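# Carry the tube rack to the counter next door

## Task

Move the tube rack onto the counter in the adjoining room so that it stands upright with each tube seated all the way down in a hole. Neither the rack nor any tube may ever touch the floor. The robot must not tip over or be left leaning. The result must stay in place without the robot supporting it, and at the end the robot must let go and back away. The connecting door swings shut on its own, and a loose object may occasionally get nudged.

## Robot and tools

ROBOT. A Hello Robot Stretch 3: a two-wheeled base (0.33 m long, 0.34 m wide) that can only drive straight or spin in place, never sideways; a mast with a lift; and one telescoping arm that reaches out to the robot's right side. To move the gripper forward or back you drive the base. Spins pivot about the point midway between the drive wheels, 0.05 m behind the front edge. With the arm fully in and the wrist folded, a spin sweeps a 0.28 m radius; an unfolded, level wrist reaches past that circle. The wrist has yaw, pitch and roll, then a two-finger gripper with round 0.04 m pads. head_camera (896x504) and nav_camera (672x504, fisheye) ride on the head and turn with head_pan_rad and head_tilt_rad; wrist_camera (644x364) rides on the gripper.

FRAMES. Base frame: origin on the floor between the drive wheels, x forward, y left, z up. hand_pose is reported in it, at the point where closed fingertips meet; with all wrist joints at zero its x axis is up, y runs back along the arm toward the mast, z toward the rear. Odometry frame is the base frame where the scene began; heading is positive to the left, -3.142 to 3.142.

execute_actions takes "actions", a list run in order (an empty list just reports). Each action may hold "robot", "steps" (1 to 450 control steps at 30 per second, default 1) and "until" (only alongside steps; ends the action once all its conditions hold). {"steps": n} alone waits. "robot" is one of: a single command object; a list of up to 8 commands run one after another, where {"pause_s": s} waits s seconds (max 15); or {"stop": true}, which brakes everything and clears the queue. A command object may contain:
- "base": exactly one key. {"translate_m": d} is a relative drive of d metres from wherever the base is when that command begins, forward positive, |d| at most 1. {"rotate_rad": a} is a relative turn in place, left (counter-clockwise from above) positive, |a| at most 3.2.
- "joints": absolute targets by name; unnamed joints keep their current goal. lift_m 0 to 1.1 (arm height on the mast, metres); arm_m 0 to 0.52 (extension, metres); wrist_yaw_rad -1.345 to 4.42 (0 along the arm, positive toward the front, 3.0 folded over the base); wrist_pitch_rad -1.57 to 0.451 (0 level, negative tips fingers down); wrist_roll_rad -2.911 to 2.911 (0 fingers side by side, level); gripper_m -0.089 to 0.179 (larger is wider; the real gap is smaller by 0.007 when nearly shut, 0.025 when fully open, zero below 0.007); head_pan_rad -3.953 to 1.73 (0 forward, positive left, -1.57 looks along the arm); head_tilt_rad -1.53 to 0.419 (negative looks down).
- "contact_limits": {"arm_m": e}, a motor effort percent 1 to 100 at which that arm motion halts; it applies until arm_m's next command.
Base and joint motions in one command start together and keep running across later actions and while you think. A new command takes over immediately: named joints retarget, a queued list from before is thrown away. Any out-of-range value or bad field rejects the entire call and nothing new runs.
"until" uses {"robot": {...}} with fields such as lift_m, lift_m_goal, lift_m_status (same pattern for every joint), base_status, translate_m, rotate_rad, x, y, heading, refusals, queue, queue_left, written as [op, value] with op among =, !=, <, <=, >, >=; statuses take a word or ["!=", "moving"]. {"robot": {"status": "ended"}} fires when nothing reads moving and no queue runs; {"any": {"status": "ended"}} fires when any one motion or queue finishes. Don't wait on "=" for a reading; done only means within tolerance.

zoom_image: "camera" (head_camera, nav_camera or wrist_camera) and "region" [x0, y0, x1, y1] in pixels of that camera's last image, top-left is (0, 0), at most 504 by 504.

finished_scene: "scene" is the current scene's number; irreversible, and it reports whether the goal was met. Wait for all motion to end first.

RESULTS. Each call returns one image per camera plus state at that moment. base_status shows progress as (translate_m done of goal). joint_goals, joint_status, measured_speeds (units per second). Status words: moving, done, off_target (resting short of goal, possibly still pushing), contact_stop (joint went slack after pressing something), time_out, stopped, not_commanded, torque_fault (a wrist servo shut off ~10 s; joint limp, goals refused). Lines starting refused:, dropped: (queue abandoned, indices count from 0) or replaced: explain problems. on_its_own appears when the robot altered a goal, a joint is slack or off, a motor strains at rest, or base_tilt has shifted 3 degrees or more. lidar_m: 12 distances in 30 degree sectors from straight ahead counter-clockwise (4th left, 7th behind, 10th right) at 0.17 m height; misses tabletops, glass and thin legs. wrist_depth_mm and head_depth_mm are 7x7 grids of median depth. motor_effort in percent, peak in brackets; readings carry fixed bias. base_tilt in degrees, forward and right positive.

SPEED. The base is fast (0.30 m/s, 1.9 rad/s) only when stowed: lift_m under 0.30, arm_m under 0.03, wrist_yaw_rad over 2.54; otherwise 0.10 m/s and 0.63 rad/s.

GRIPPING. Close to a gripper_m below the object's width (lower squeezes harder; too hard triggers a stall guard and slip). Open at least 0.02 beyond the touching value. Neither the reading nor done proves a grasp; check the cameras.

CAUTIONS. Fold or unfold the wrist only with lift_m between 0.32 and 0.95, pitch -0.4, roll near 0; once folded, lift may go down to 0.25. With yaw below -0.4 keep pitch at -0.5 or lower. Pushing the arm into something rigid with the gripper above about 0.45 m can tip the robot, more so on a second push or with a raised contact limit. Don't drive while holding or pressing something fixed; snagging furniture, especially reversing, can tip it. If tilting, undo the last move in small steps, pull the gripper free, and drop lift_m to about 0.2 if needed. Avoid drops, slams and hard shoves.

Each tool is called after "Request:" as name([rows], argument=value, ...), one row to a line, values as JSON.

## Session

Request:
execute_actions(actions=[])

Scene clock: 0.00 s.
robot.base_odometry: x=+0.000 y=+0.000 heading=+0.000 (m, m, rad; robot's odometry frame)
robot.turned_by_wheels: +0.000 (rad since the last result)
robot.turned_by_imu: +0.000 (rad since the last result)
robot.base_tilt: forward=+0.2 right=-1.8 (deg)
robot.lidar_m: 0.74 0.95 2.34 2.82 1.91 1.79 1.04 0.71 0.66 0.67 0.78 0.73
robot.head_depth_mm: 643 647 648 649 650 653 653 / 676 677 677 679 680 683 683 / 709 707 712 714 714 715 717 / 748 747 751 753 753 752 757 / 786 788 792 792 793 800 799 / 831 834 836 836 842 845 844 / 885 885 890 891 890 895 898
robot.base_status: not_commanded
robot.joint_positions: lift_m=+0.396 arm_m=-0.001 wrist_yaw_rad=+2.949 wrist_pitch_rad=-0.437 wrist_roll_rad=-0.005 gripper_m=+0.037 head_pan_rad=+0.010 head_tilt_rad=-0.015
robot.joint_goals: lift_m=+0.396 arm_m=-0.001 wrist_yaw_rad=+2.949 wrist_pitch_rad=-0.437 wrist_roll_rad=-0.005 gripper_m=+0.037 head_pan_rad=+0.010 head_tilt_rad=-0.015
robot.joint_status: lift_m=not_commanded arm_m=not_commanded wrist_yaw_rad=not_commanded wrist_pitch_rad=not_commanded wrist_roll_rad=not_commanded gripper_m=not_commanded head_pan_rad=not_commanded head_tilt_rad=not_commanded
robot.measured_speeds: translate_m=+0.000 rotate_rad=+0.000 lift_m=+0.000 arm_m=+0.000 wrist_yaw_rad=+0.000 wrist_pitch_rad=+0.000 wrist_roll_rad=+0.000 head_pan_rad=+0.000 head_tilt_rad=+0.000
robot: refusals=0 queue=idle queue_left=0
robot.motor_effort: left_wheel=+0 right_wheel=-1 lift_m=+31 arm_m=+0 wrist_yaw_rad=+0 wrist_pitch_rad=+7 wrist_roll_rad=+0 gripper_m=+0 head_pan_rad=-1 head_tilt_rad=+1 (%)
robot.hand_pose: x=+0.0213 y=+0.0735 z=+0.4046 quat_wxyz=(+0.219, +0.700, +0.087, +0.674) (m; robot's base frame)
robot.wrist_depth_mm: - - - - - - - / - - - - - - - / - - - - - - - / - - 972 941 915 908 892 / 792 772 792 750 746 714 721 / 652 651 - 630 - 611 602 / 559 545 - 557 535 530 518
pictures: head_camera (sideways: a quarter turn clockwise sets it upright), nav_camera (sideways: a quarter turn counterclockwise sets it upright), wrist_camera
Images, in order (width x height): head_camera 896x504, nav_camera 672x504, wrist_camera 644x364.

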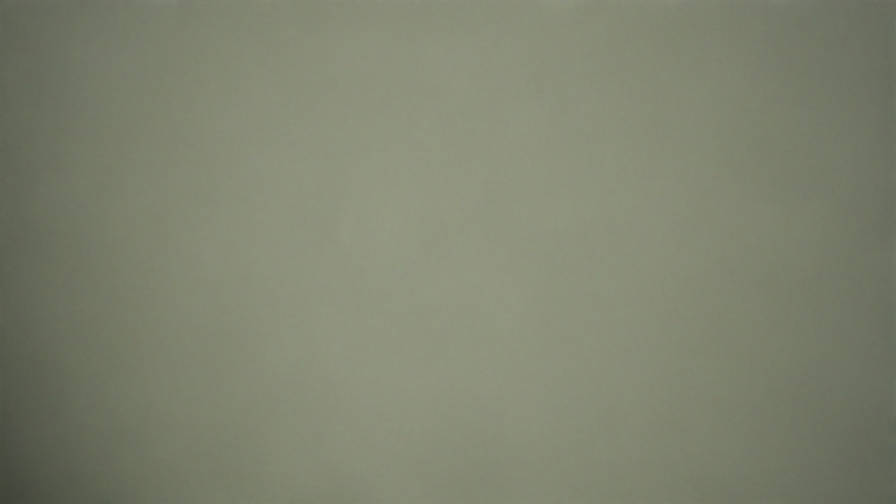

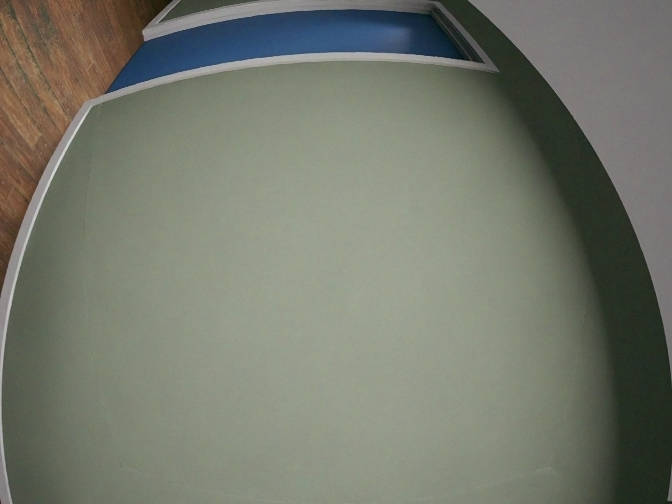

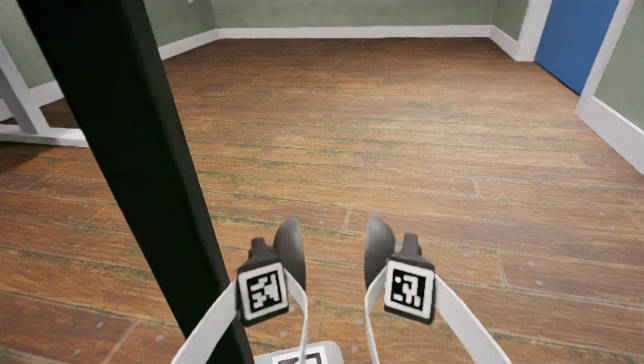

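Request:
execute_actions([
  {"robot":{"joints":{"head_pan_rad":1.2,"head_tilt_rad":-0.5}},"steps":90,"until":{"robot":{"status":"ended"}}},
])

Request:
execute_actions([
  {"robot":{"joints":{"head_pan_rad":-3.0,"head_tilt_rad":-0.5}},"steps":150,"until":{"robot":{"status":"ended"}}},
])

Request:
execute_actions([
  {"robot":{"joints":{"head_pan_rad":-1.6,"head_tilt_rad":-0.5}},"steps":150,"until":{"robot":{"status":"ended"}}},
])

Scene clock: 11.67 s.
robot.base_odometry: x=+0.000 y=+0.000 heading=+0.000 (m, m, rad; robot's odometry frame)
robot.turned_by_wheels: +0.000 (rad since the last result)
robot.turned_by_imu: -0.001 (rad since the last result)
robot.base_tilt: forward=+0.1 right=-1.7 (deg)
robot.lidar_m: 0.74 0.94 2.34 2.82 1.92 1.79 1.04 0.70 0.66 0.67 0.78 0.72
robot.head_depth_mm: 2500 2479 2384 2406 2011 1572 1292 / 2630 2882 3108 2793 2014 1564 1290 / 2599 2865 3165 2770 1989 1557 1271 / 2610 2927 3240 2724 1958 1555 1277 / 2692 2905 3269 2729 1976 1546 1273 / 2654 2918 3198 2702 1957 1541 1262 / 2680 2927 3251 2696 1932 1539 1267
robot.base_status: not_commanded
robot.joint_positions: lift_m=+0.396 arm_m=-0.001 wrist_yaw_rad=+2.949 wrist_pitch_rad=-0.437 wrist_roll_rad=-0.005 gripper_m=+0.037 head_pan_rad=+1.193 head_tilt_rad=-0.494
robot.joint_goals: lift_m=+0.396 arm_m=-0.001 wrist_yaw_rad=+2.949 wrist_pitch_rad=-0.437 wrist_roll_rad=-0.005 gripper_m=+0.037 head_pan_rad=+1.200 head_tilt_rad=-0.500
robot.joint_status: lift_m=not_commanded arm_m=not_commanded wrist_yaw_rad=not_commanded wrist_pitch_rad=not_commanded wrist_roll_rad=not_commanded gripper_m=not_commanded head_pan_rad=done head_tilt_rad=done
robot.measured_speeds: translate_m=+0.000 rotate_rad=+0.000 lift_m=+0.000 arm_m=+0.000 wrist_yaw_rad=+0.000 wrist_pitch_rad=+0.000 wrist_roll_rad=+0.000 head_pan_rad=+0.000 head_tilt_rad=+0.000
robot: refusals=0 queue=done queue_left=0
robot.motor_effort: left_wheel=+0(0) right_wheel=+0(0) lift_m=+31(31) arm_m=+0(1) wrist_yaw_rad=+0(0) wrist_pitch_rad=+7(7) wrist_roll_rad=+0(0) gripper_m=+0(0) head_pan_rad=+4(54) head_tilt_rad=-3(25) (%)
robot.hand_pose: x=+0.0213 y=+0.0735 z=+0.4046 quat_wxyz=(+0.219, +0.700, +0.087, +0.674) (m; robot's base frame)
robot.wrist_depth_mm: - - - - - - - / - - - - - - - / - - - - - - - / - - 972 936 912 881 857 / 787 780 783 756 767 727 720 / 641 650 - 638 - 601 594 / 561 552 - 550 537 526 512
pictures: head_camera (sideways: a quarter turn clockwise sets it upright), nav_camera (sideways: a quarter turn counterclockwise sets it upright), wrist_camera
Images, in order (width x height): head_camera 896x504, nav_camera 672x504, wrist_camera 644x364.

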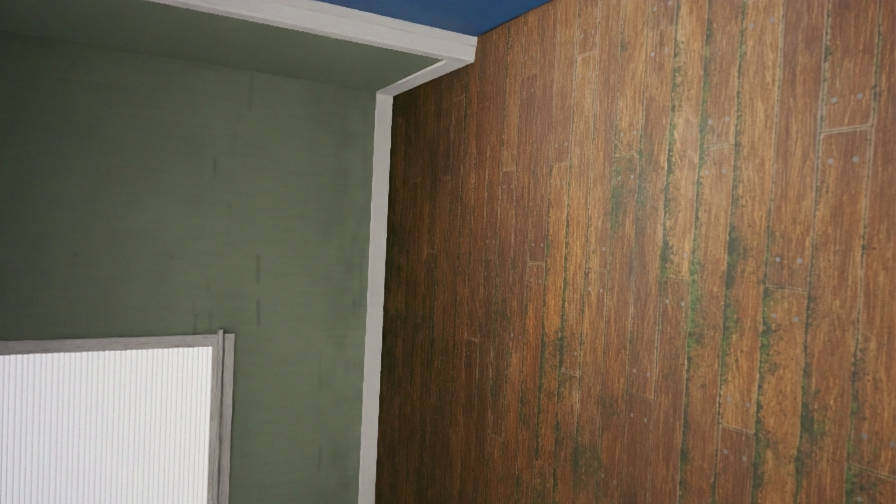

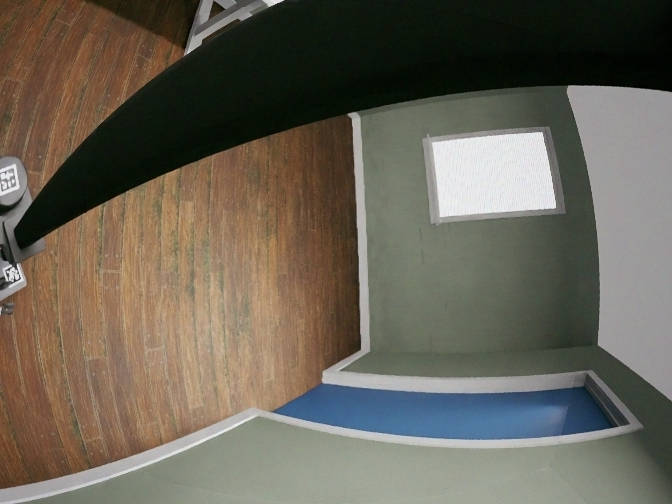

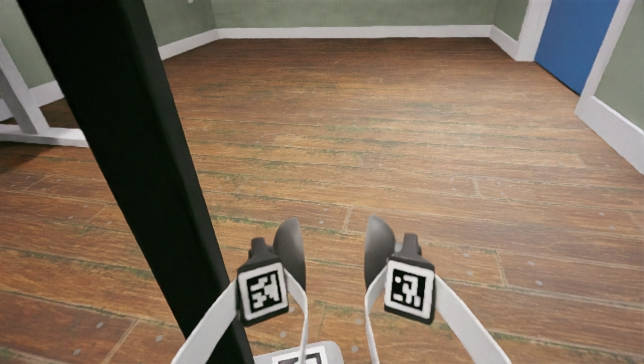

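Scene clock: 14.03 s.
robot.base_odometry: x=+0.000 y=+0.000 heading=+0.000 (m, m, rad; robot's odometry frame)
robot.turned_by_wheels: +0.000 (rad since the last result)
robot.turned_by_imu: -0.001 (rad since the last result)
robot.base_tilt: forward=+0.0 right=-1.7 (deg)
robot.lidar_m: 0.74 0.95 2.34 2.83 1.91 1.80 1.04 0.70 0.66 0.67 0.78 0.73
robot.head_depth_mm: 1511 1636 1718 1233 1989 1560 1287 / 1451 1652 1806 1366 1855 1571 1287 / 1178 1322 1501 1605 1913 1557 1278 / 1000 1101 1230 1387 1590 1548 1274 / 873 946 1040 1138 1278 1417 1274 / 769 825 894 975 1071 1179 1234 / 686 731 787 846 918 1004 1099
robot.base_status: not_commanded
robot.joint_positions: lift_m=+0.396 arm_m=-0.001 wrist_yaw_rad=+2.949 wrist_pitch_rad=-0.437 wrist_roll_rad=-0.005 gripper_m=+0.037 head_pan_rad=-2.993 head_tilt_rad=-0.494
robot.joint_goals: lift_m=+0.396 arm_m=-0.001 wrist_yaw_rad=+2.949 wrist_pitch_rad=-0.437 wrist_roll_rad=-0.005 gripper_m=+0.037 head_pan_rad=-3.000 head_tilt_rad=-0.500
robot.joint_status: lift_m=not_commanded arm_m=not_commanded wrist_yaw_rad=not_commanded wrist_pitch_rad=not_commanded wrist_roll_rad=not_commanded gripper_m=not_commanded head_pan_rad=done head_tilt_rad=done
robot.measured_speeds: translate_m=+0.000 rotate_rad=+0.000 lift_m=+0.000 arm_m=+0.000 wrist_yaw_rad=+0.000 wrist_pitch_rad=+0.000 wrist_roll_rad=+0.000 head_pan_rad=+0.000 head_tilt_rad=+0.000
robot: refusals=0 queue=done queue_left=0
robot.motor_effort: left_wheel=+0(0) right_wheel=+0(0) lift_m=+31(31) arm_m=+0(0) wrist_yaw_rad=+0(1) wrist_pitch_rad=+7(7) wrist_roll_rad=+0(0) gripper_m=+0(1) head_pan_rad=-4(53) head_tilt_rad=-2(3) (%)
robot.hand_pose: x=+0.0213 y=+0.0735 z=+0.4046 quat_wxyz=(+0.219, +0.700, +0.087, +0.674) (m; robot's base frame)
robot.wrist_depth_mm: - - - - - - - / - - - - - - - / - - - - - - - / - - 937 899 894 884 862 / 822 778 781 728 751 736 725 / 649 641 - 616 - 601 582 / 569 551 - 551 530 528 517
pictures: head_camera (sideways: a quarter turn clockwise sets it upright), nav_camera (sideways: a quarter turn counterclockwise sets it upright), wrist_camera
Images, in order (width x height): head_camera 896x504, nav_camera 672x504, wrist_camera 644x364.

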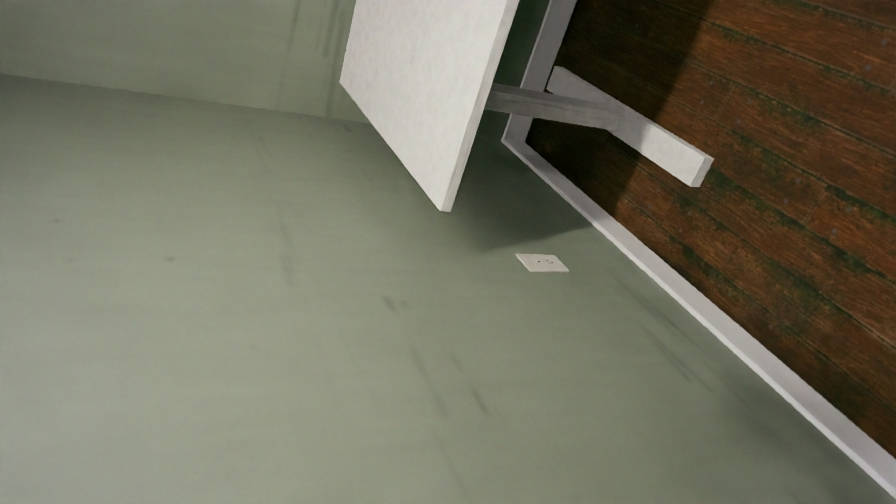

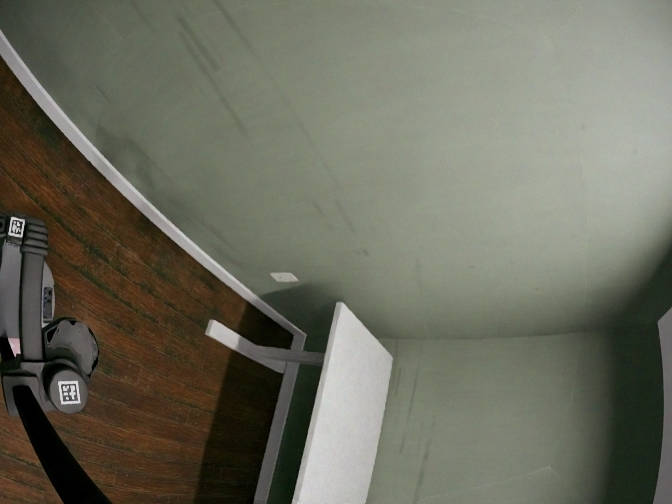

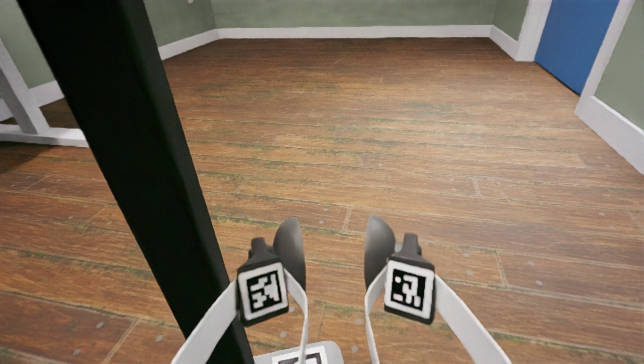

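Scene clock: 15.27 s.
robot.base_odometry: x=+0.000 y=+0.000 heading=+0.000 (m, m, rad; robot's odometry frame)
robot.turned_by_wheels: +0.000 (rad since the last result)
robot.turned_by_imu: +0.000 (rad since the last result)
robot.base_tilt: forward=+0.2 right=-1.8 (deg)
robot.lidar_m: 0.74 0.94 2.34 2.82 1.92 1.80 1.04 0.70 0.66 0.67 0.77 0.73
robot.head_depth_mm: 509 551 599 657 724 811 923 / 528 572 626 687 763 859 987 / 550 599 653 723 811 918 1059 / 572 625 687 762 859 983 1139 / 596 652 723 805 913 1055 1198 / 624 686 761 856 978 1138 1241 / 653 723 805 907 1053 1213 1231
robot.base_status: not_commanded
robot.joint_positions: lift_m=+0.396 arm_m=-0.001 wrist_yaw_rad=+2.949 wrist_pitch_rad=-0.437 wrist_roll_rad=-0.005 gripper_m=+0.037 head_pan_rad=-1.607 head_tilt_rad=-0.494
robot.joint_goals: lift_m=+0.396 arm_m=-0.001 wrist_yaw_rad=+2.949 wrist_pitch_rad=-0.437 wrist_roll_rad=-0.005 gripper_m=+0.037 head_pan_rad=-1.600 head_tilt_rad=-0.500
robot.joint_status: lift_m=not_commanded arm_m=not_commanded wrist_yaw_rad=not_commanded wrist_pitch_rad=not_commanded wrist_roll_rad=not_commanded gripper_m=not_commanded head_pan_rad=done head_tilt_rad=done
robot.measured_speeds: translate_m=+0.000 rotate_rad=+0.000 lift_m=+0.000 arm_m=+0.000 wrist_yaw_rad=+0.000 wrist_pitch_rad=+0.000 wrist_roll_rad=+0.000 head_pan_rad=+0.000 head_tilt_rad=+0.000
robot: refusals=0 queue=done queue_left=0
robot.motor_effort: left_wheel=+0(0) right_wheel=+0(0) lift_m=+31(31) arm_m=+0(1) wrist_yaw_rad=+0(0) wrist_pitch_rad=+7(7) wrist_roll_rad=+0(0) gripper_m=+0(0) head_pan_rad=+5(54) head_tilt_rad=-3(2) (%)
robot.hand_pose: x=+0.0213 y=+0.0735 z=+0.4046 quat_wxyz=(+0.219, +0.700, +0.087, +0.674) (m; robot's base frame)
robot.wrist_depth_mm: - - - - - - - / - - - - - - - / - - - - - - - / - - 941 925 926 881 874 / 789 766 772 741 756 729 736 / 658 648 - 632 - 607 601 / 559 556 - 549 534 517 524
pictures: head_camera (sideways: a quarter turn clockwise sets it upright), nav_camera (sideways: a quarter turn counterclockwise sets it upright), wrist_camera
Images, in order (width x height): head_camera 896x504, nav_camera 672x504, wrist_camera 644x364.

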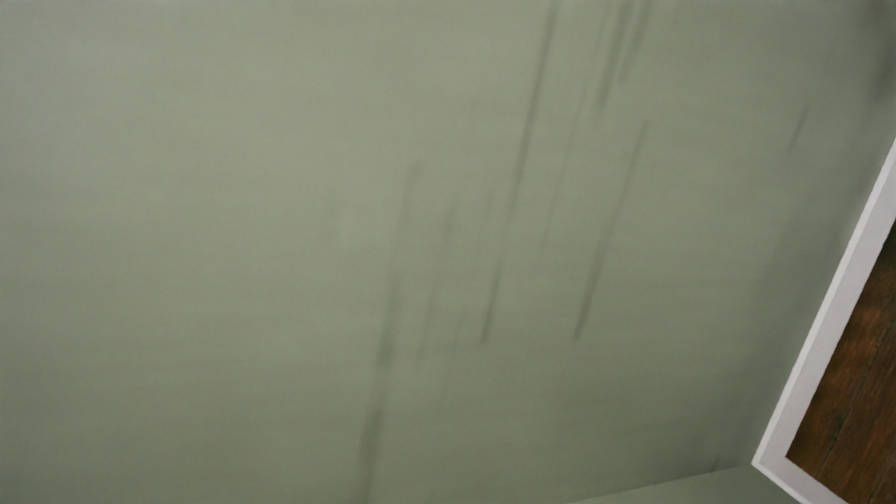

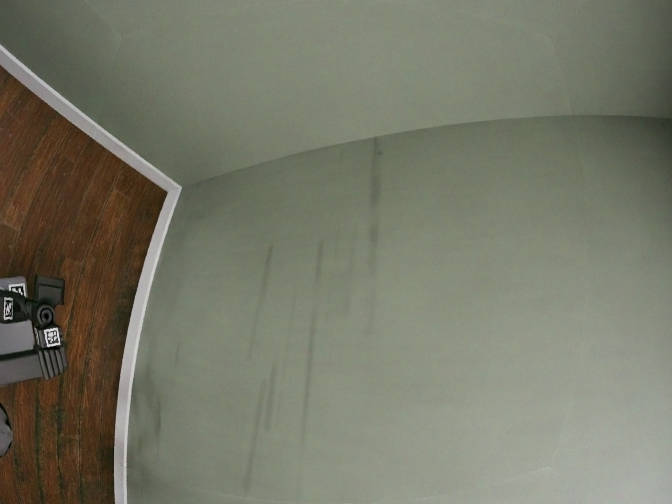

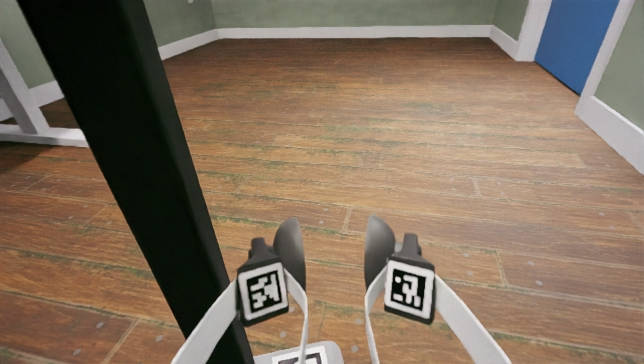

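Request:
execute_actions(actions="[{\"robot\":[{\"base\":{\"rotate_rad\":1.75},\"joints\":{\"head_pan_rad\":0.7,\"head_tilt_rad\":-0.55,\"lift_m\":0.28}},{\"base\":{\"translate_m\":0.9}}]},\"steps\":450,\"until\":{\"robot\":{\"status\":\"ended\"}}}]")


Request:
execute_actions([
  {"robot":[{"base":{"rotate_rad":1.75},"joints":{"head_pan_rad":0.7,"head_tilt_rad":-0.55}},{"base":{"translate_m":0.9}}],"steps":450,"until":{"robot":{"status":"ended"}}},
])

Scene clock: 37.30 s.
robot.base_odometry: x=-0.160 y=+0.886 heading=+1.750 (m, m, rad; robot's odometry frame)
robot.turned_by_wheels: +1.750 (rad since the last result)
robot.turned_by_imu: +1.762 (rad since the last result)
robot.base_tilt: forward=+0.1 right=-1.8 (deg)
robot.lidar_m: 1.68 1.30 0.83 1.36 1.38 1.40 1.49 1.26 1.24 1.32 1.96 2.36
robot.head_depth_mm: 1199 1331 1501 1722 1888 1506 1248 / 1162 1294 1443 1667 1820 1504 1248 / 1134 1255 1402 1585 1756 1452 1242 / 1093 1216 1350 1492 826 1413 1241 / 1069 1173 1299 1100 821 1232 1206 / 1042 1144 1265 1092 816 713 1236 / 1012 1110 1221 1081 810 690 1233
robot.base_status: done (translate_m +0.9000 of +0.9000)
robot.joint_positions: lift_m=+0.396 arm_m=-0.001 wrist_yaw_rad=+2.949 wrist_pitch_rad=-0.437 wrist_roll_rad=-0.005 gripper_m=+0.037 head_pan_rad=+0.693 head_tilt_rad=-0.543
robot.joint_goals: lift_m=+0.396 arm_m=-0.001 wrist_yaw_rad=+2.949 wrist_pitch_rad=-0.437 wrist_roll_rad=-0.005 gripper_m=+0.037 head_pan_rad=+0.700 head_tilt_rad=-0.550
robot.joint_status: lift_m=not_commanded arm_m=not_commanded wrist_yaw_rad=not_commanded wrist_pitch_rad=not_commanded wrist_roll_rad=not_commanded gripper_m=not_commanded head_pan_rad=done head_tilt_rad=done
robot.measured_speeds: translate_m=+0.000 rotate_rad=+0.000 lift_m=+0.000 arm_m=+0.000 wrist_yaw_rad=+0.000 wrist_pitch_rad=+0.000 wrist_roll_rad=+0.000 head_pan_rad=+0.000 head_tilt_rad=+0.000
robot: refusals=0 queue=done queue_left=0
robot.motor_effort: left_wheel=-4(9) right_wheel=+2(4) lift_m=+31(31) arm_m=-1(1) wrist_yaw_rad=+0(0) wrist_pitch_rad=+7(7) wrist_roll_rad=+0(0) gripper_m=+0(0) head_pan_rad=+4(56) head_tilt_rad=-3(8) (%)
robot.hand_pose: x=+0.0213 y=+0.0735 z=+0.4046 quat_wxyz=(+0.219, +0.700, +0.087, +0.674) (m; robot's base frame)
robot.wrist_depth_mm: - - - - - - 950 / - - - - - - - / - - - - - - - / - - 960 915 921 869 872 / 793 768 778 738 778 710 724 / 663 637 - 625 - 608 615 / 561 559 - 557 528 526 520
pictures: head_camera (sideways: a quarter turn clockwise sets it upright), nav_camera (sideways: a quarter turn counterclockwise sets it upright), wrist_camera
Images, in order (width x height): head_camera 896x504, nav_camera 672x504, wrist_camera 644x364.

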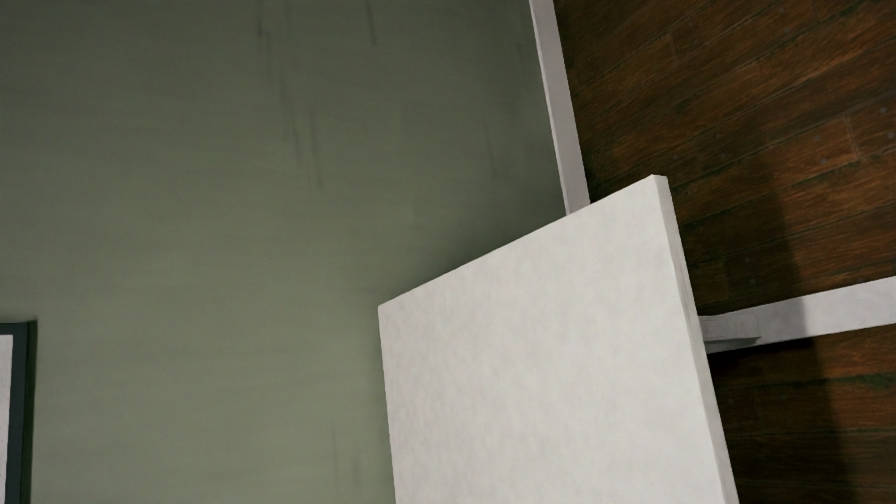

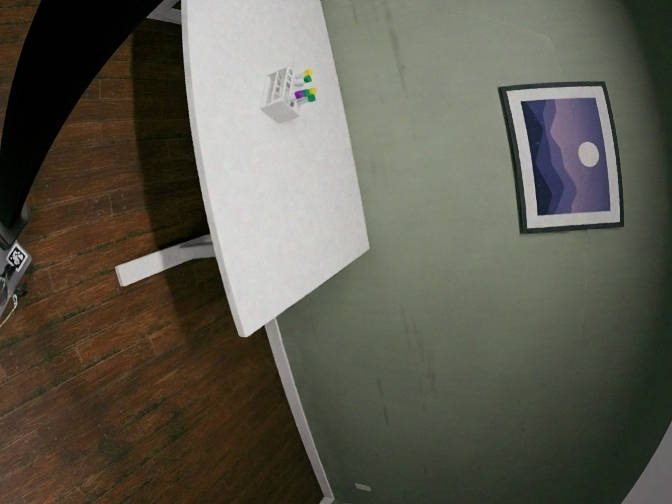

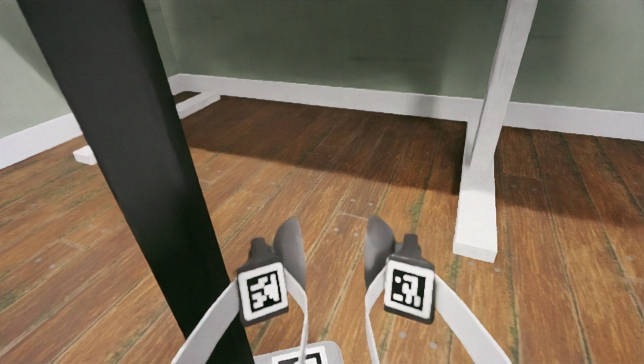

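Request:
execute_actions([
  {"robot":{"joints":{"head_pan_rad":1.35,"head_tilt_rad":-0.6}},"steps":90,"until":{"robot":{"status":"ended"}}},
])

Scene clock: 44.10 s.
robot.base_odometry: x=-0.160 y=+0.886 heading=+1.750 (m, m, rad; robot's odometry frame)
robot.turned_by_wheels: +0.000 (rad since the last result)
robot.turned_by_imu: -0.001 (rad since the last result)
robot.base_tilt: forward=+0.2 right=-1.7 (deg)
robot.lidar_m: 1.68 1.31 0.83 1.37 1.38 1.40 1.49 1.26 1.24 1.32 1.96 2.36
robot.head_depth_mm: 1016 1121 1235 1034 793 695 1217 / 1054 1161 1273 1032 787 1340 1210 / 1099 1217 1315 1022 787 1371 1209 / 1140 1262 1375 933 781 1437 1202 / 1189 1320 1413 971 809 1433 1207 / 1240 1381 1442 1006 856 1431 1207 / 1295 1465 1420 997 1592 1420 1201
robot.base_status: done (translate_m +0.9000 of +0.9000)
robot.joint_positions: lift_m=+0.396 arm_m=-0.001 wrist_yaw_rad=+2.949 wrist_pitch_rad=-0.437 wrist_roll_rad=-0.005 gripper_m=+0.037 head_pan_rad=+1.343 head_tilt_rad=-0.592
robot.joint_goals: lift_m=+0.396 arm_m=-0.001 wrist_yaw_rad=+2.949 wrist_pitch_rad=-0.437 wrist_roll_rad=-0.005 gripper_m=+0.037 head_pan_rad=+1.350 head_tilt_rad=-0.600
robot.joint_status: lift_m=not_commanded arm_m=not_commanded wrist_yaw_rad=not_commanded wrist_pitch_rad=not_commanded wrist_roll_rad=not_commanded gripper_m=not_commanded head_pan_rad=done head_tilt_rad=done
robot.measured_speeds: translate_m=+0.000 rotate_rad=+0.000 lift_m=+0.000 arm_m=+0.000 wrist_yaw_rad=+0.000 wrist_pitch_rad=+0.000 wrist_roll_rad=+0.000 head_pan_rad=+0.000 head_tilt_rad=+0.000
robot: refusals=0 queue=done queue_left=0
robot.motor_effort: left_wheel=-4(4) right_wheel=+2(2) lift_m=+31(31) arm_m=+0(1) wrist_yaw_rad=+0(0) wrist_pitch_rad=+7(7) wrist_roll_rad=+0(0) gripper_m=+0(0) head_pan_rad=+4(44) head_tilt_rad=-3(10) (%)
robot.hand_pose: x=+0.0213 y=+0.0735 z=+0.4046 quat_wxyz=(+0.219, +0.700, +0.087, +0.674) (m; robot's base frame)
robot.wrist_depth_mm: - - - - - - 940 / - - - - - - - / - - - - - - - / - - 954 938 909 871 885 / 784 770 770 752 782 686 706 / 659 638 - 628 - 609 613 / 557 562 - 559 520 520 520
pictures: head_camera (sideways: a quarter turn clockwise sets it upright), nav_camera (sideways: a quarter turn counterclockwise sets it upright), wrist_camera
Images, in order (width x height): head_camera 896x504, nav_camera 672x504, wrist_camera 644x364.

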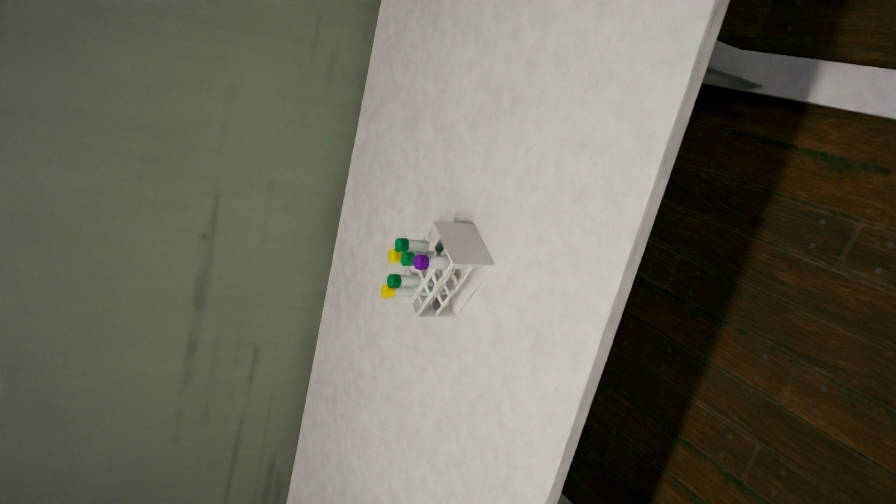

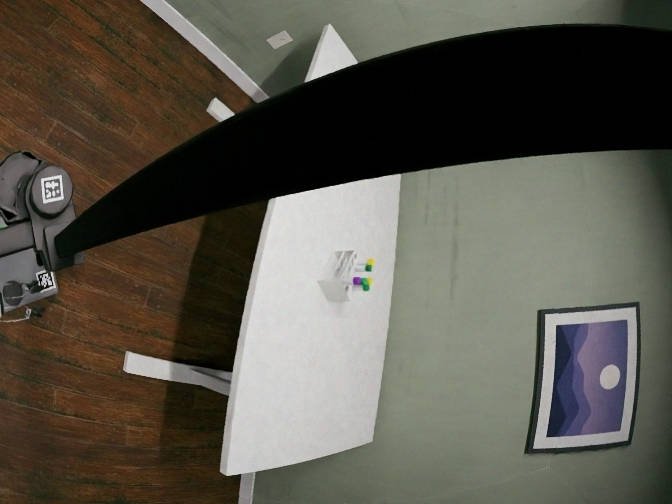

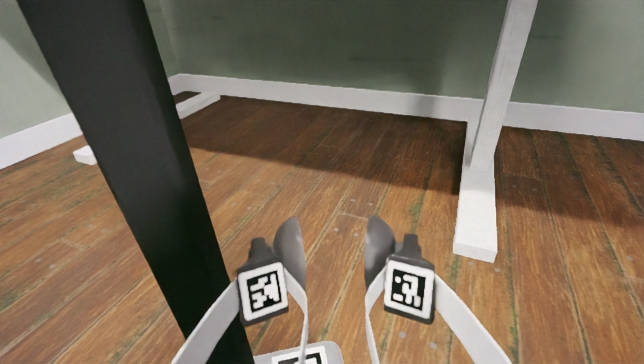

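Request:
execute_actions([
  {"robot":[{"base":{"rotate_rad":2.59},"joints":{"head_pan_rad":-1.4,"head_tilt_rad":-0.7,"lift_m":0.93}}],"steps":450,"until":{"robot":{"status":"ended"}}},
])

Scene clock: 69.70 s.
robot.base_odometry: x=-0.160 y=+0.886 heading=-1.944 (m, m, rad; robot's odometry frame)
robot.turned_by_wheels: +2.590 (rad since the last result)
robot.turned_by_imu: +2.614 (rad since the last result)
robot.base_tilt: forward=+0.2 right=-1.8 (deg)
robot.lidar_m: 1.40 1.47 1.27 1.24 1.31 1.96 2.36 1.73 1.30 0.83 1.35 1.38
robot.head_depth_mm: 1027 1155 1193 898 738 - 1142 / 1055 1179 1188 894 734 - - / 1079 1212 1187 888 734 - - / 1098 1243 1168 881 753 - 1158 / 1129 1280 1167 879 1485 1374 1151 / 1155 1317 1158 877 1525 1347 1147 / 1186 1354 1147 873 1530 1348 1149
robot.base_status: done (rotate_rad +2.5898 of +2.5900)
robot.joint_positions: lift_m=+0.930 arm_m=-0.001 wrist_yaw_rad=+2.949 wrist_pitch_rad=-0.437 wrist_roll_rad=-0.005 gripper_m=+0.037 head_pan_rad=-1.393 head_tilt_rad=-0.692
robot.joint_goals: lift_m=+0.930 arm_m=-0.001 wrist_yaw_rad=+2.949 wrist_pitch_rad=-0.437 wrist_roll_rad=-0.005 gripper_m=+0.037 head_pan_rad=-1.400 head_tilt_rad=-0.700
robot.joint_status: lift_m=done arm_m=not_commanded wrist_yaw_rad=not_commanded wrist_pitch_rad=not_commanded wrist_roll_rad=not_commanded gripper_m=not_commanded head_pan_rad=done head_tilt_rad=done
robot.measured_speeds: translate_m=+0.000 rotate_rad=+0.000 lift_m=+0.000 arm_m=+0.000 wrist_yaw_rad=+0.000 wrist_pitch_rad=+0.000 wrist_roll_rad=+0.000 head_pan_rad=+0.000 head_tilt_rad=+0.000
robot: refusals=0 queue=done queue_left=0
robot.motor_effort: left_wheel=-4(10) right_wheel=+2(4) lift_m=+36(39) arm_m=-1(0) wrist_yaw_rad=+0(0) wrist_pitch_rad=+7(7) wrist_roll_rad=+0(0) gripper_m=+0(0) head_pan_rad=-3(54) head_tilt_rad=-4(14) (%)
robot.hand_pose: x=+0.0213 y=+0.0734 z=+0.9382 quat_wxyz=(+0.219, +0.700, +0.087, +0.674) (m; robot's base frame)
robot.wrist_depth_mm: - - - - - - - / - - - - - - - / - - - - - - - / - - - - - - - / - - - - - - - / - - - - - - - / - - - - - - -
pictures: head_camera (sideways: a quarter turn clockwise sets it upright), nav_camera (sideways: a quarter turn counterclockwise sets it upright), wrist_camera
Images, in order (width x height): head_camera 896x504, nav_camera 672x504, wrist_camera 644x364.

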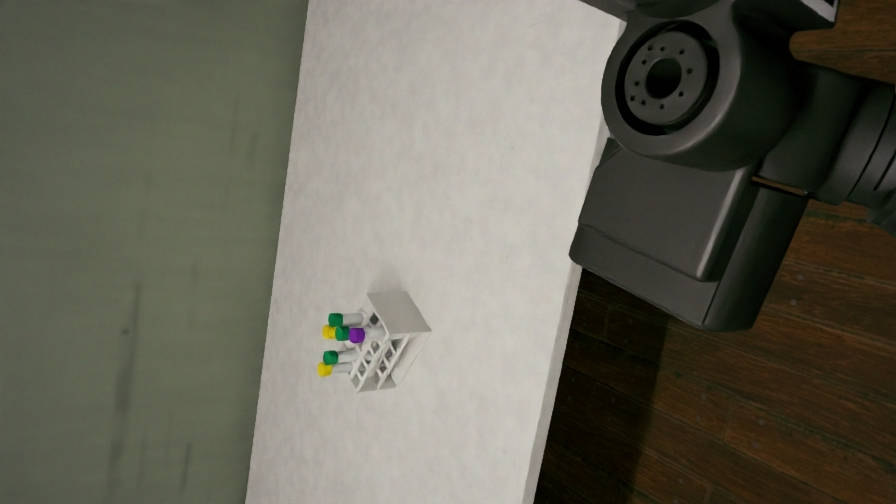

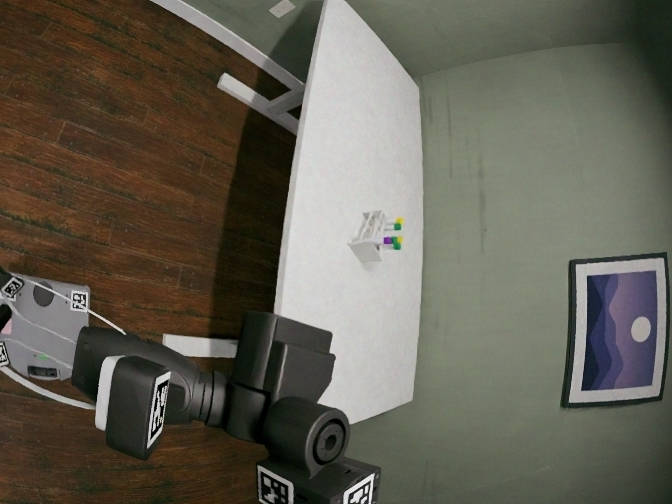

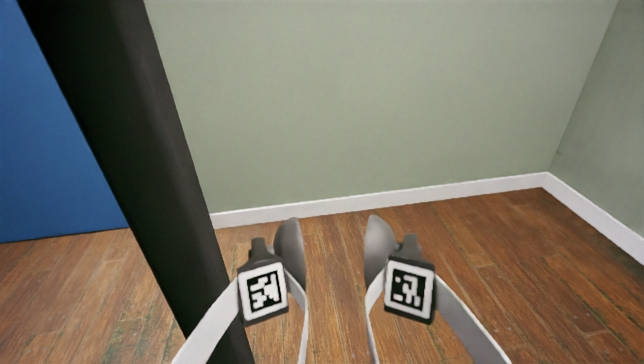

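Request:
execute_actions([
  {"robot":[{"joints":{"wrist_yaw_rad":0.0,"wrist_pitch_rad":-0.4}},{"base":{"translate_m":0.28},"joints":{"lift_m":1.1,"wrist_pitch_rad":-1.5,"gripper_m":0.0}},{"joints":{"arm_m":0.3}}],"steps":450,"until":{"robot":{"status":"ended"}}},
])

Scene clock: 93.63 s.
robot.base_odometry: x=-0.262 y=+0.625 heading=-1.944 (m, m, rad; robot's odometry frame)
robot.turned_by_wheels: +0.000 (rad since the last result)
robot.turned_by_imu: -0.004 (rad since the last result)
robot.base_tilt: forward=+0.1 right=-1.8 (deg)
robot.lidar_m: 1.12 1.18 1.25 1.22 1.29 1.96 2.64 1.75 0.92 1.30 1.18 1.14
robot.head_depth_mm: - 1160 1188 898 738 1355 1167 / 1061 - 1084 860 758 1355 1166 / 1089 1228 1180 868 781 1357 1164 / 1115 1257 1170 886 1490 1342 1162 / 1141 1288 1157 882 1490 1351 1153 / 1166 1325 1162 873 1513 1350 1150 / 1199 1371 1152 874 1560 1332 1153
robot.base_status: done (translate_m +0.2800 of +0.2800)
robot.joint_positions: lift_m=+1.100 arm_m=+0.300 wrist_yaw_rad=+0.001 wrist_pitch_rad=-1.496 wrist_roll_rad=-0.005 gripper_m=+0.000 head_pan_rad=-1.393 head_tilt_rad=-0.692
robot.joint_goals: lift_m=+1.100 arm_m=+0.300 wrist_yaw_rad=+0.000 wrist_pitch_rad=-1.500 wrist_roll_rad=-0.005 gripper_m=+0.000 head_pan_rad=-1.400 head_tilt_rad=-0.700
robot.joint_status: lift_m=done arm_m=done wrist_yaw_rad=done wrist_pitch_rad=done wrist_roll_rad=not_commanded gripper_m=done head_pan_rad=done head_tilt_rad=done
robot.measured_speeds: translate_m=+0.000 rotate_rad=+0.000 lift_m=+0.000 arm_m=+0.000 wrist_yaw_rad=+0.000 wrist_pitch_rad=+0.000 wrist_roll_rad=+0.000 head_pan_rad=+0.000 head_tilt_rad=+0.000
robot: refusals=0 queue=done queue_left=0
robot.motor_effort: left_wheel=-4(6) right_wheel=+2(5) lift_m=+35(37) arm_m=+4(4) wrist_yaw_rad=+0(3) wrist_pitch_rad=-1(12) wrist_roll_rad=+0(0) gripper_m=-3(86) head_pan_rad=-4(4) head_tilt_rad=-4(4) (%)
robot.hand_pose: x=-0.0216 y=-0.4398 z=+0.9812 quat_wxyz=(+0.520, +0.482, -0.517, -0.480) (m; robot's base frame)
robot.wrist_depth_mm: 409 412 401 404 401 395 394 / 410 412 407 404 402 402 398 / 418 417 419 414 406 405 403 / - - - - - - - / - - - - - - - / - - - - - - - / - - - - - - -
pictures: head_camera (sideways: a quarter turn clockwise sets it upright), nav_camera (sideways: a quarter turn counterclockwise sets it upright), wrist_camera
Images, in order (width x height): head_camera 896x504, nav_camera 672x504, wrist_camera 644x364.

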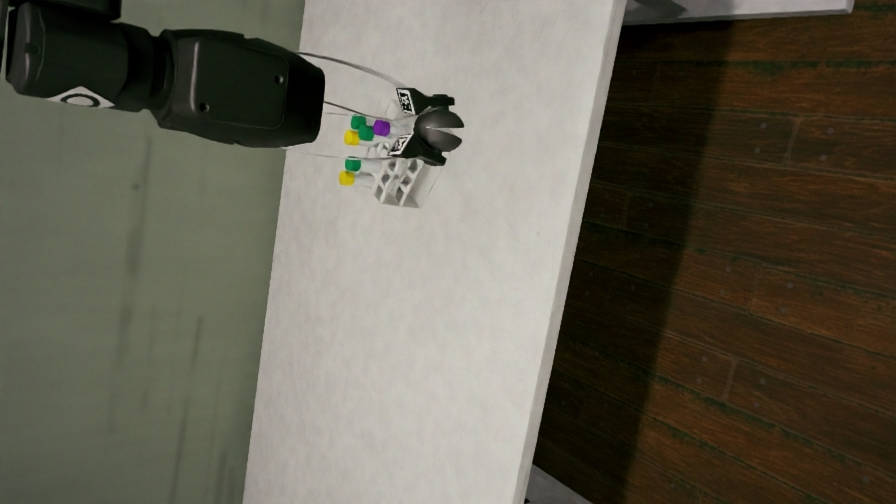

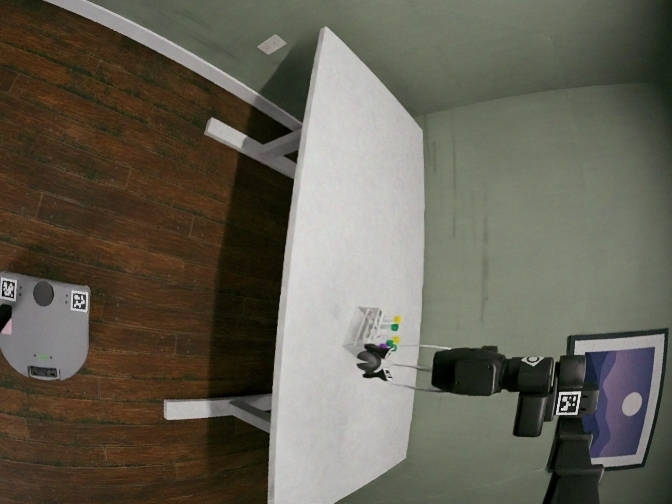

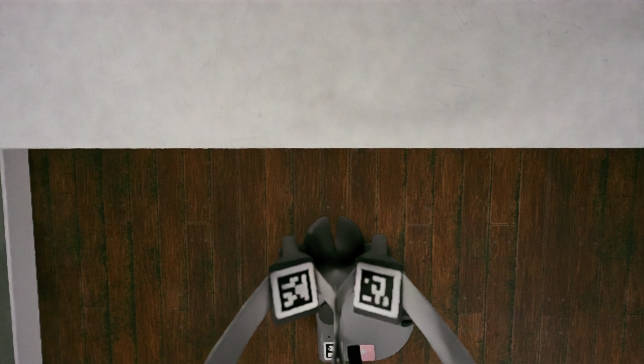

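Request:
execute_actions([
  {"robot":{"joints":{"arm_m":0.52,"wrist_pitch_rad":-1.2}},"steps":450,"until":{"robot":{"status":"ended"}}},
])

Scene clock: 101.53 s.
robot.base_odometry: x=-0.262 y=+0.625 heading=-1.944 (m, m, rad; robot's odometry frame)
robot.turned_by_wheels: +0.000 (rad since the last result)
robot.turned_by_imu: -0.001 (rad since the last result)
robot.base_tilt: forward=+0.1 right=-1.7 (deg)
robot.lidar_m: 1.12 1.18 1.25 1.22 1.29 1.96 2.64 1.74 0.92 1.29 1.18 1.14
robot.head_depth_mm: 1061 1170 1190 899 739 1355 1167 / 1054 1225 1187 863 758 1367 1168 / 1088 1226 1181 887 777 1349 1157 / 1113 1263 1174 882 1483 1347 1156 / 1138 1290 1161 884 1488 1346 1158 / 1170 1332 1164 876 1524 1341 1156 / 1200 1373 1153 875 1566 1343 1155
robot.base_status: done (translate_m +0.2800 of +0.2800)
robot.joint_positions: lift_m=+1.100 arm_m=+0.519 wrist_yaw_rad=+0.001 wrist_pitch_rad=-1.207 wrist_roll_rad=-0.005 gripper_m=+0.000 head_pan_rad=-1.393 head_tilt_rad=-0.692
robot.joint_goals: lift_m=+1.100 arm_m=+0.520 wrist_yaw_rad=+0.000 wrist_pitch_rad=-1.200 wrist_roll_rad=-0.005 gripper_m=+0.000 head_pan_rad=-1.400 head_tilt_rad=-0.700
robot.joint_status: lift_m=done arm_m=done wrist_yaw_rad=done wrist_pitch_rad=done wrist_roll_rad=not_commanded gripper_m=done head_pan_rad=done head_tilt_rad=done
robot.measured_speeds: translate_m=+0.000 rotate_rad=+0.000 lift_m=+0.000 arm_m=+0.000 wrist_yaw_rad=+0.000 wrist_pitch_rad=+0.000 wrist_roll_rad=+0.000 head_pan_rad=+0.000 head_tilt_rad=+0.000
robot: refusals=0 queue=done queue_left=0
robot.motor_effort: left_wheel=-4(4) right_wheel=+2(2) lift_m=+35(35) arm_m=+4(4) wrist_yaw_rad=+0(0) wrist_pitch_rad=+4(5) wrist_roll_rad=+0(0) gripper_m=-3(2) head_pan_rad=-4(5) head_tilt_rad=-3(3) (%)
robot.hand_pose: x=-0.0216 y=-0.7328 z=+0.9905 quat_wxyz=(+0.584, +0.402, -0.580, -0.400) (m; robot's base frame)
robot.wrist_depth_mm: 499 503 492 492 480 486 479 / 485 488 489 475 473 469 460 / 474 465 458 454 449 448 444 / 446 452 447 362 442 429 429 / 435 434 423 357 422 414 416 / 423 425 417 - 405 402 402 / 408 406 402 396 395 394 388
pictures: head_camera (sideways: a quarter turn clockwise sets it upright), nav_camera (sideways: a quarter turn counterclockwise sets it upright), wrist_camera
Images, in order (width x height): head_camera 896x504, nav_camera 672x504, wrist_camera 644x364.

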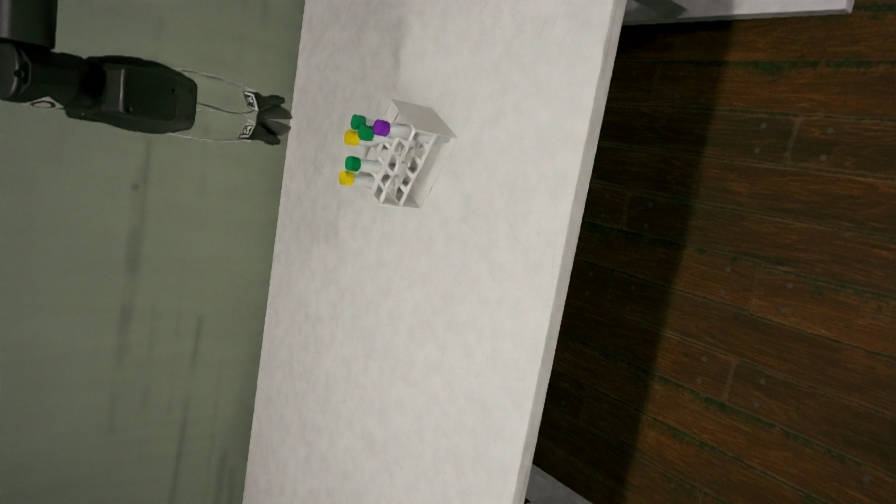

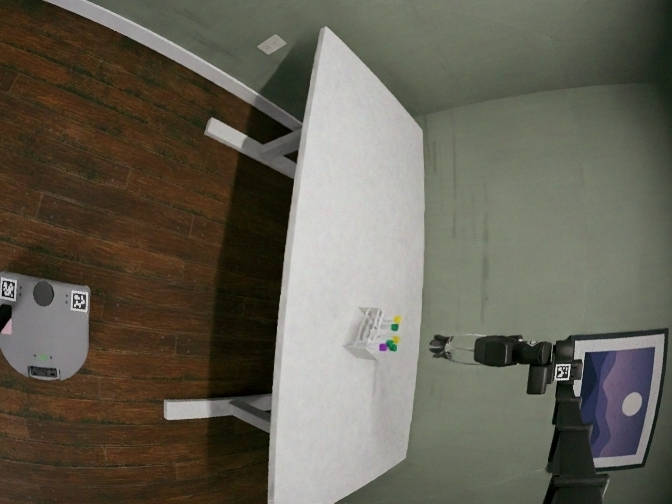

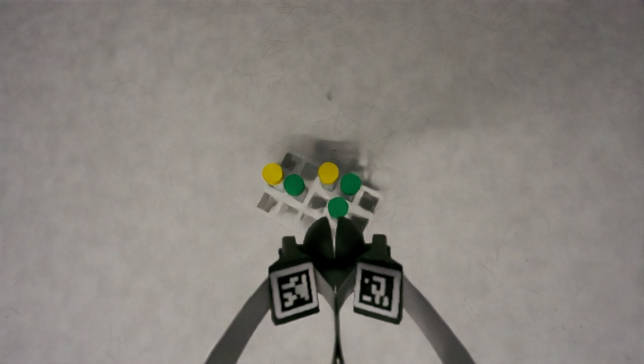

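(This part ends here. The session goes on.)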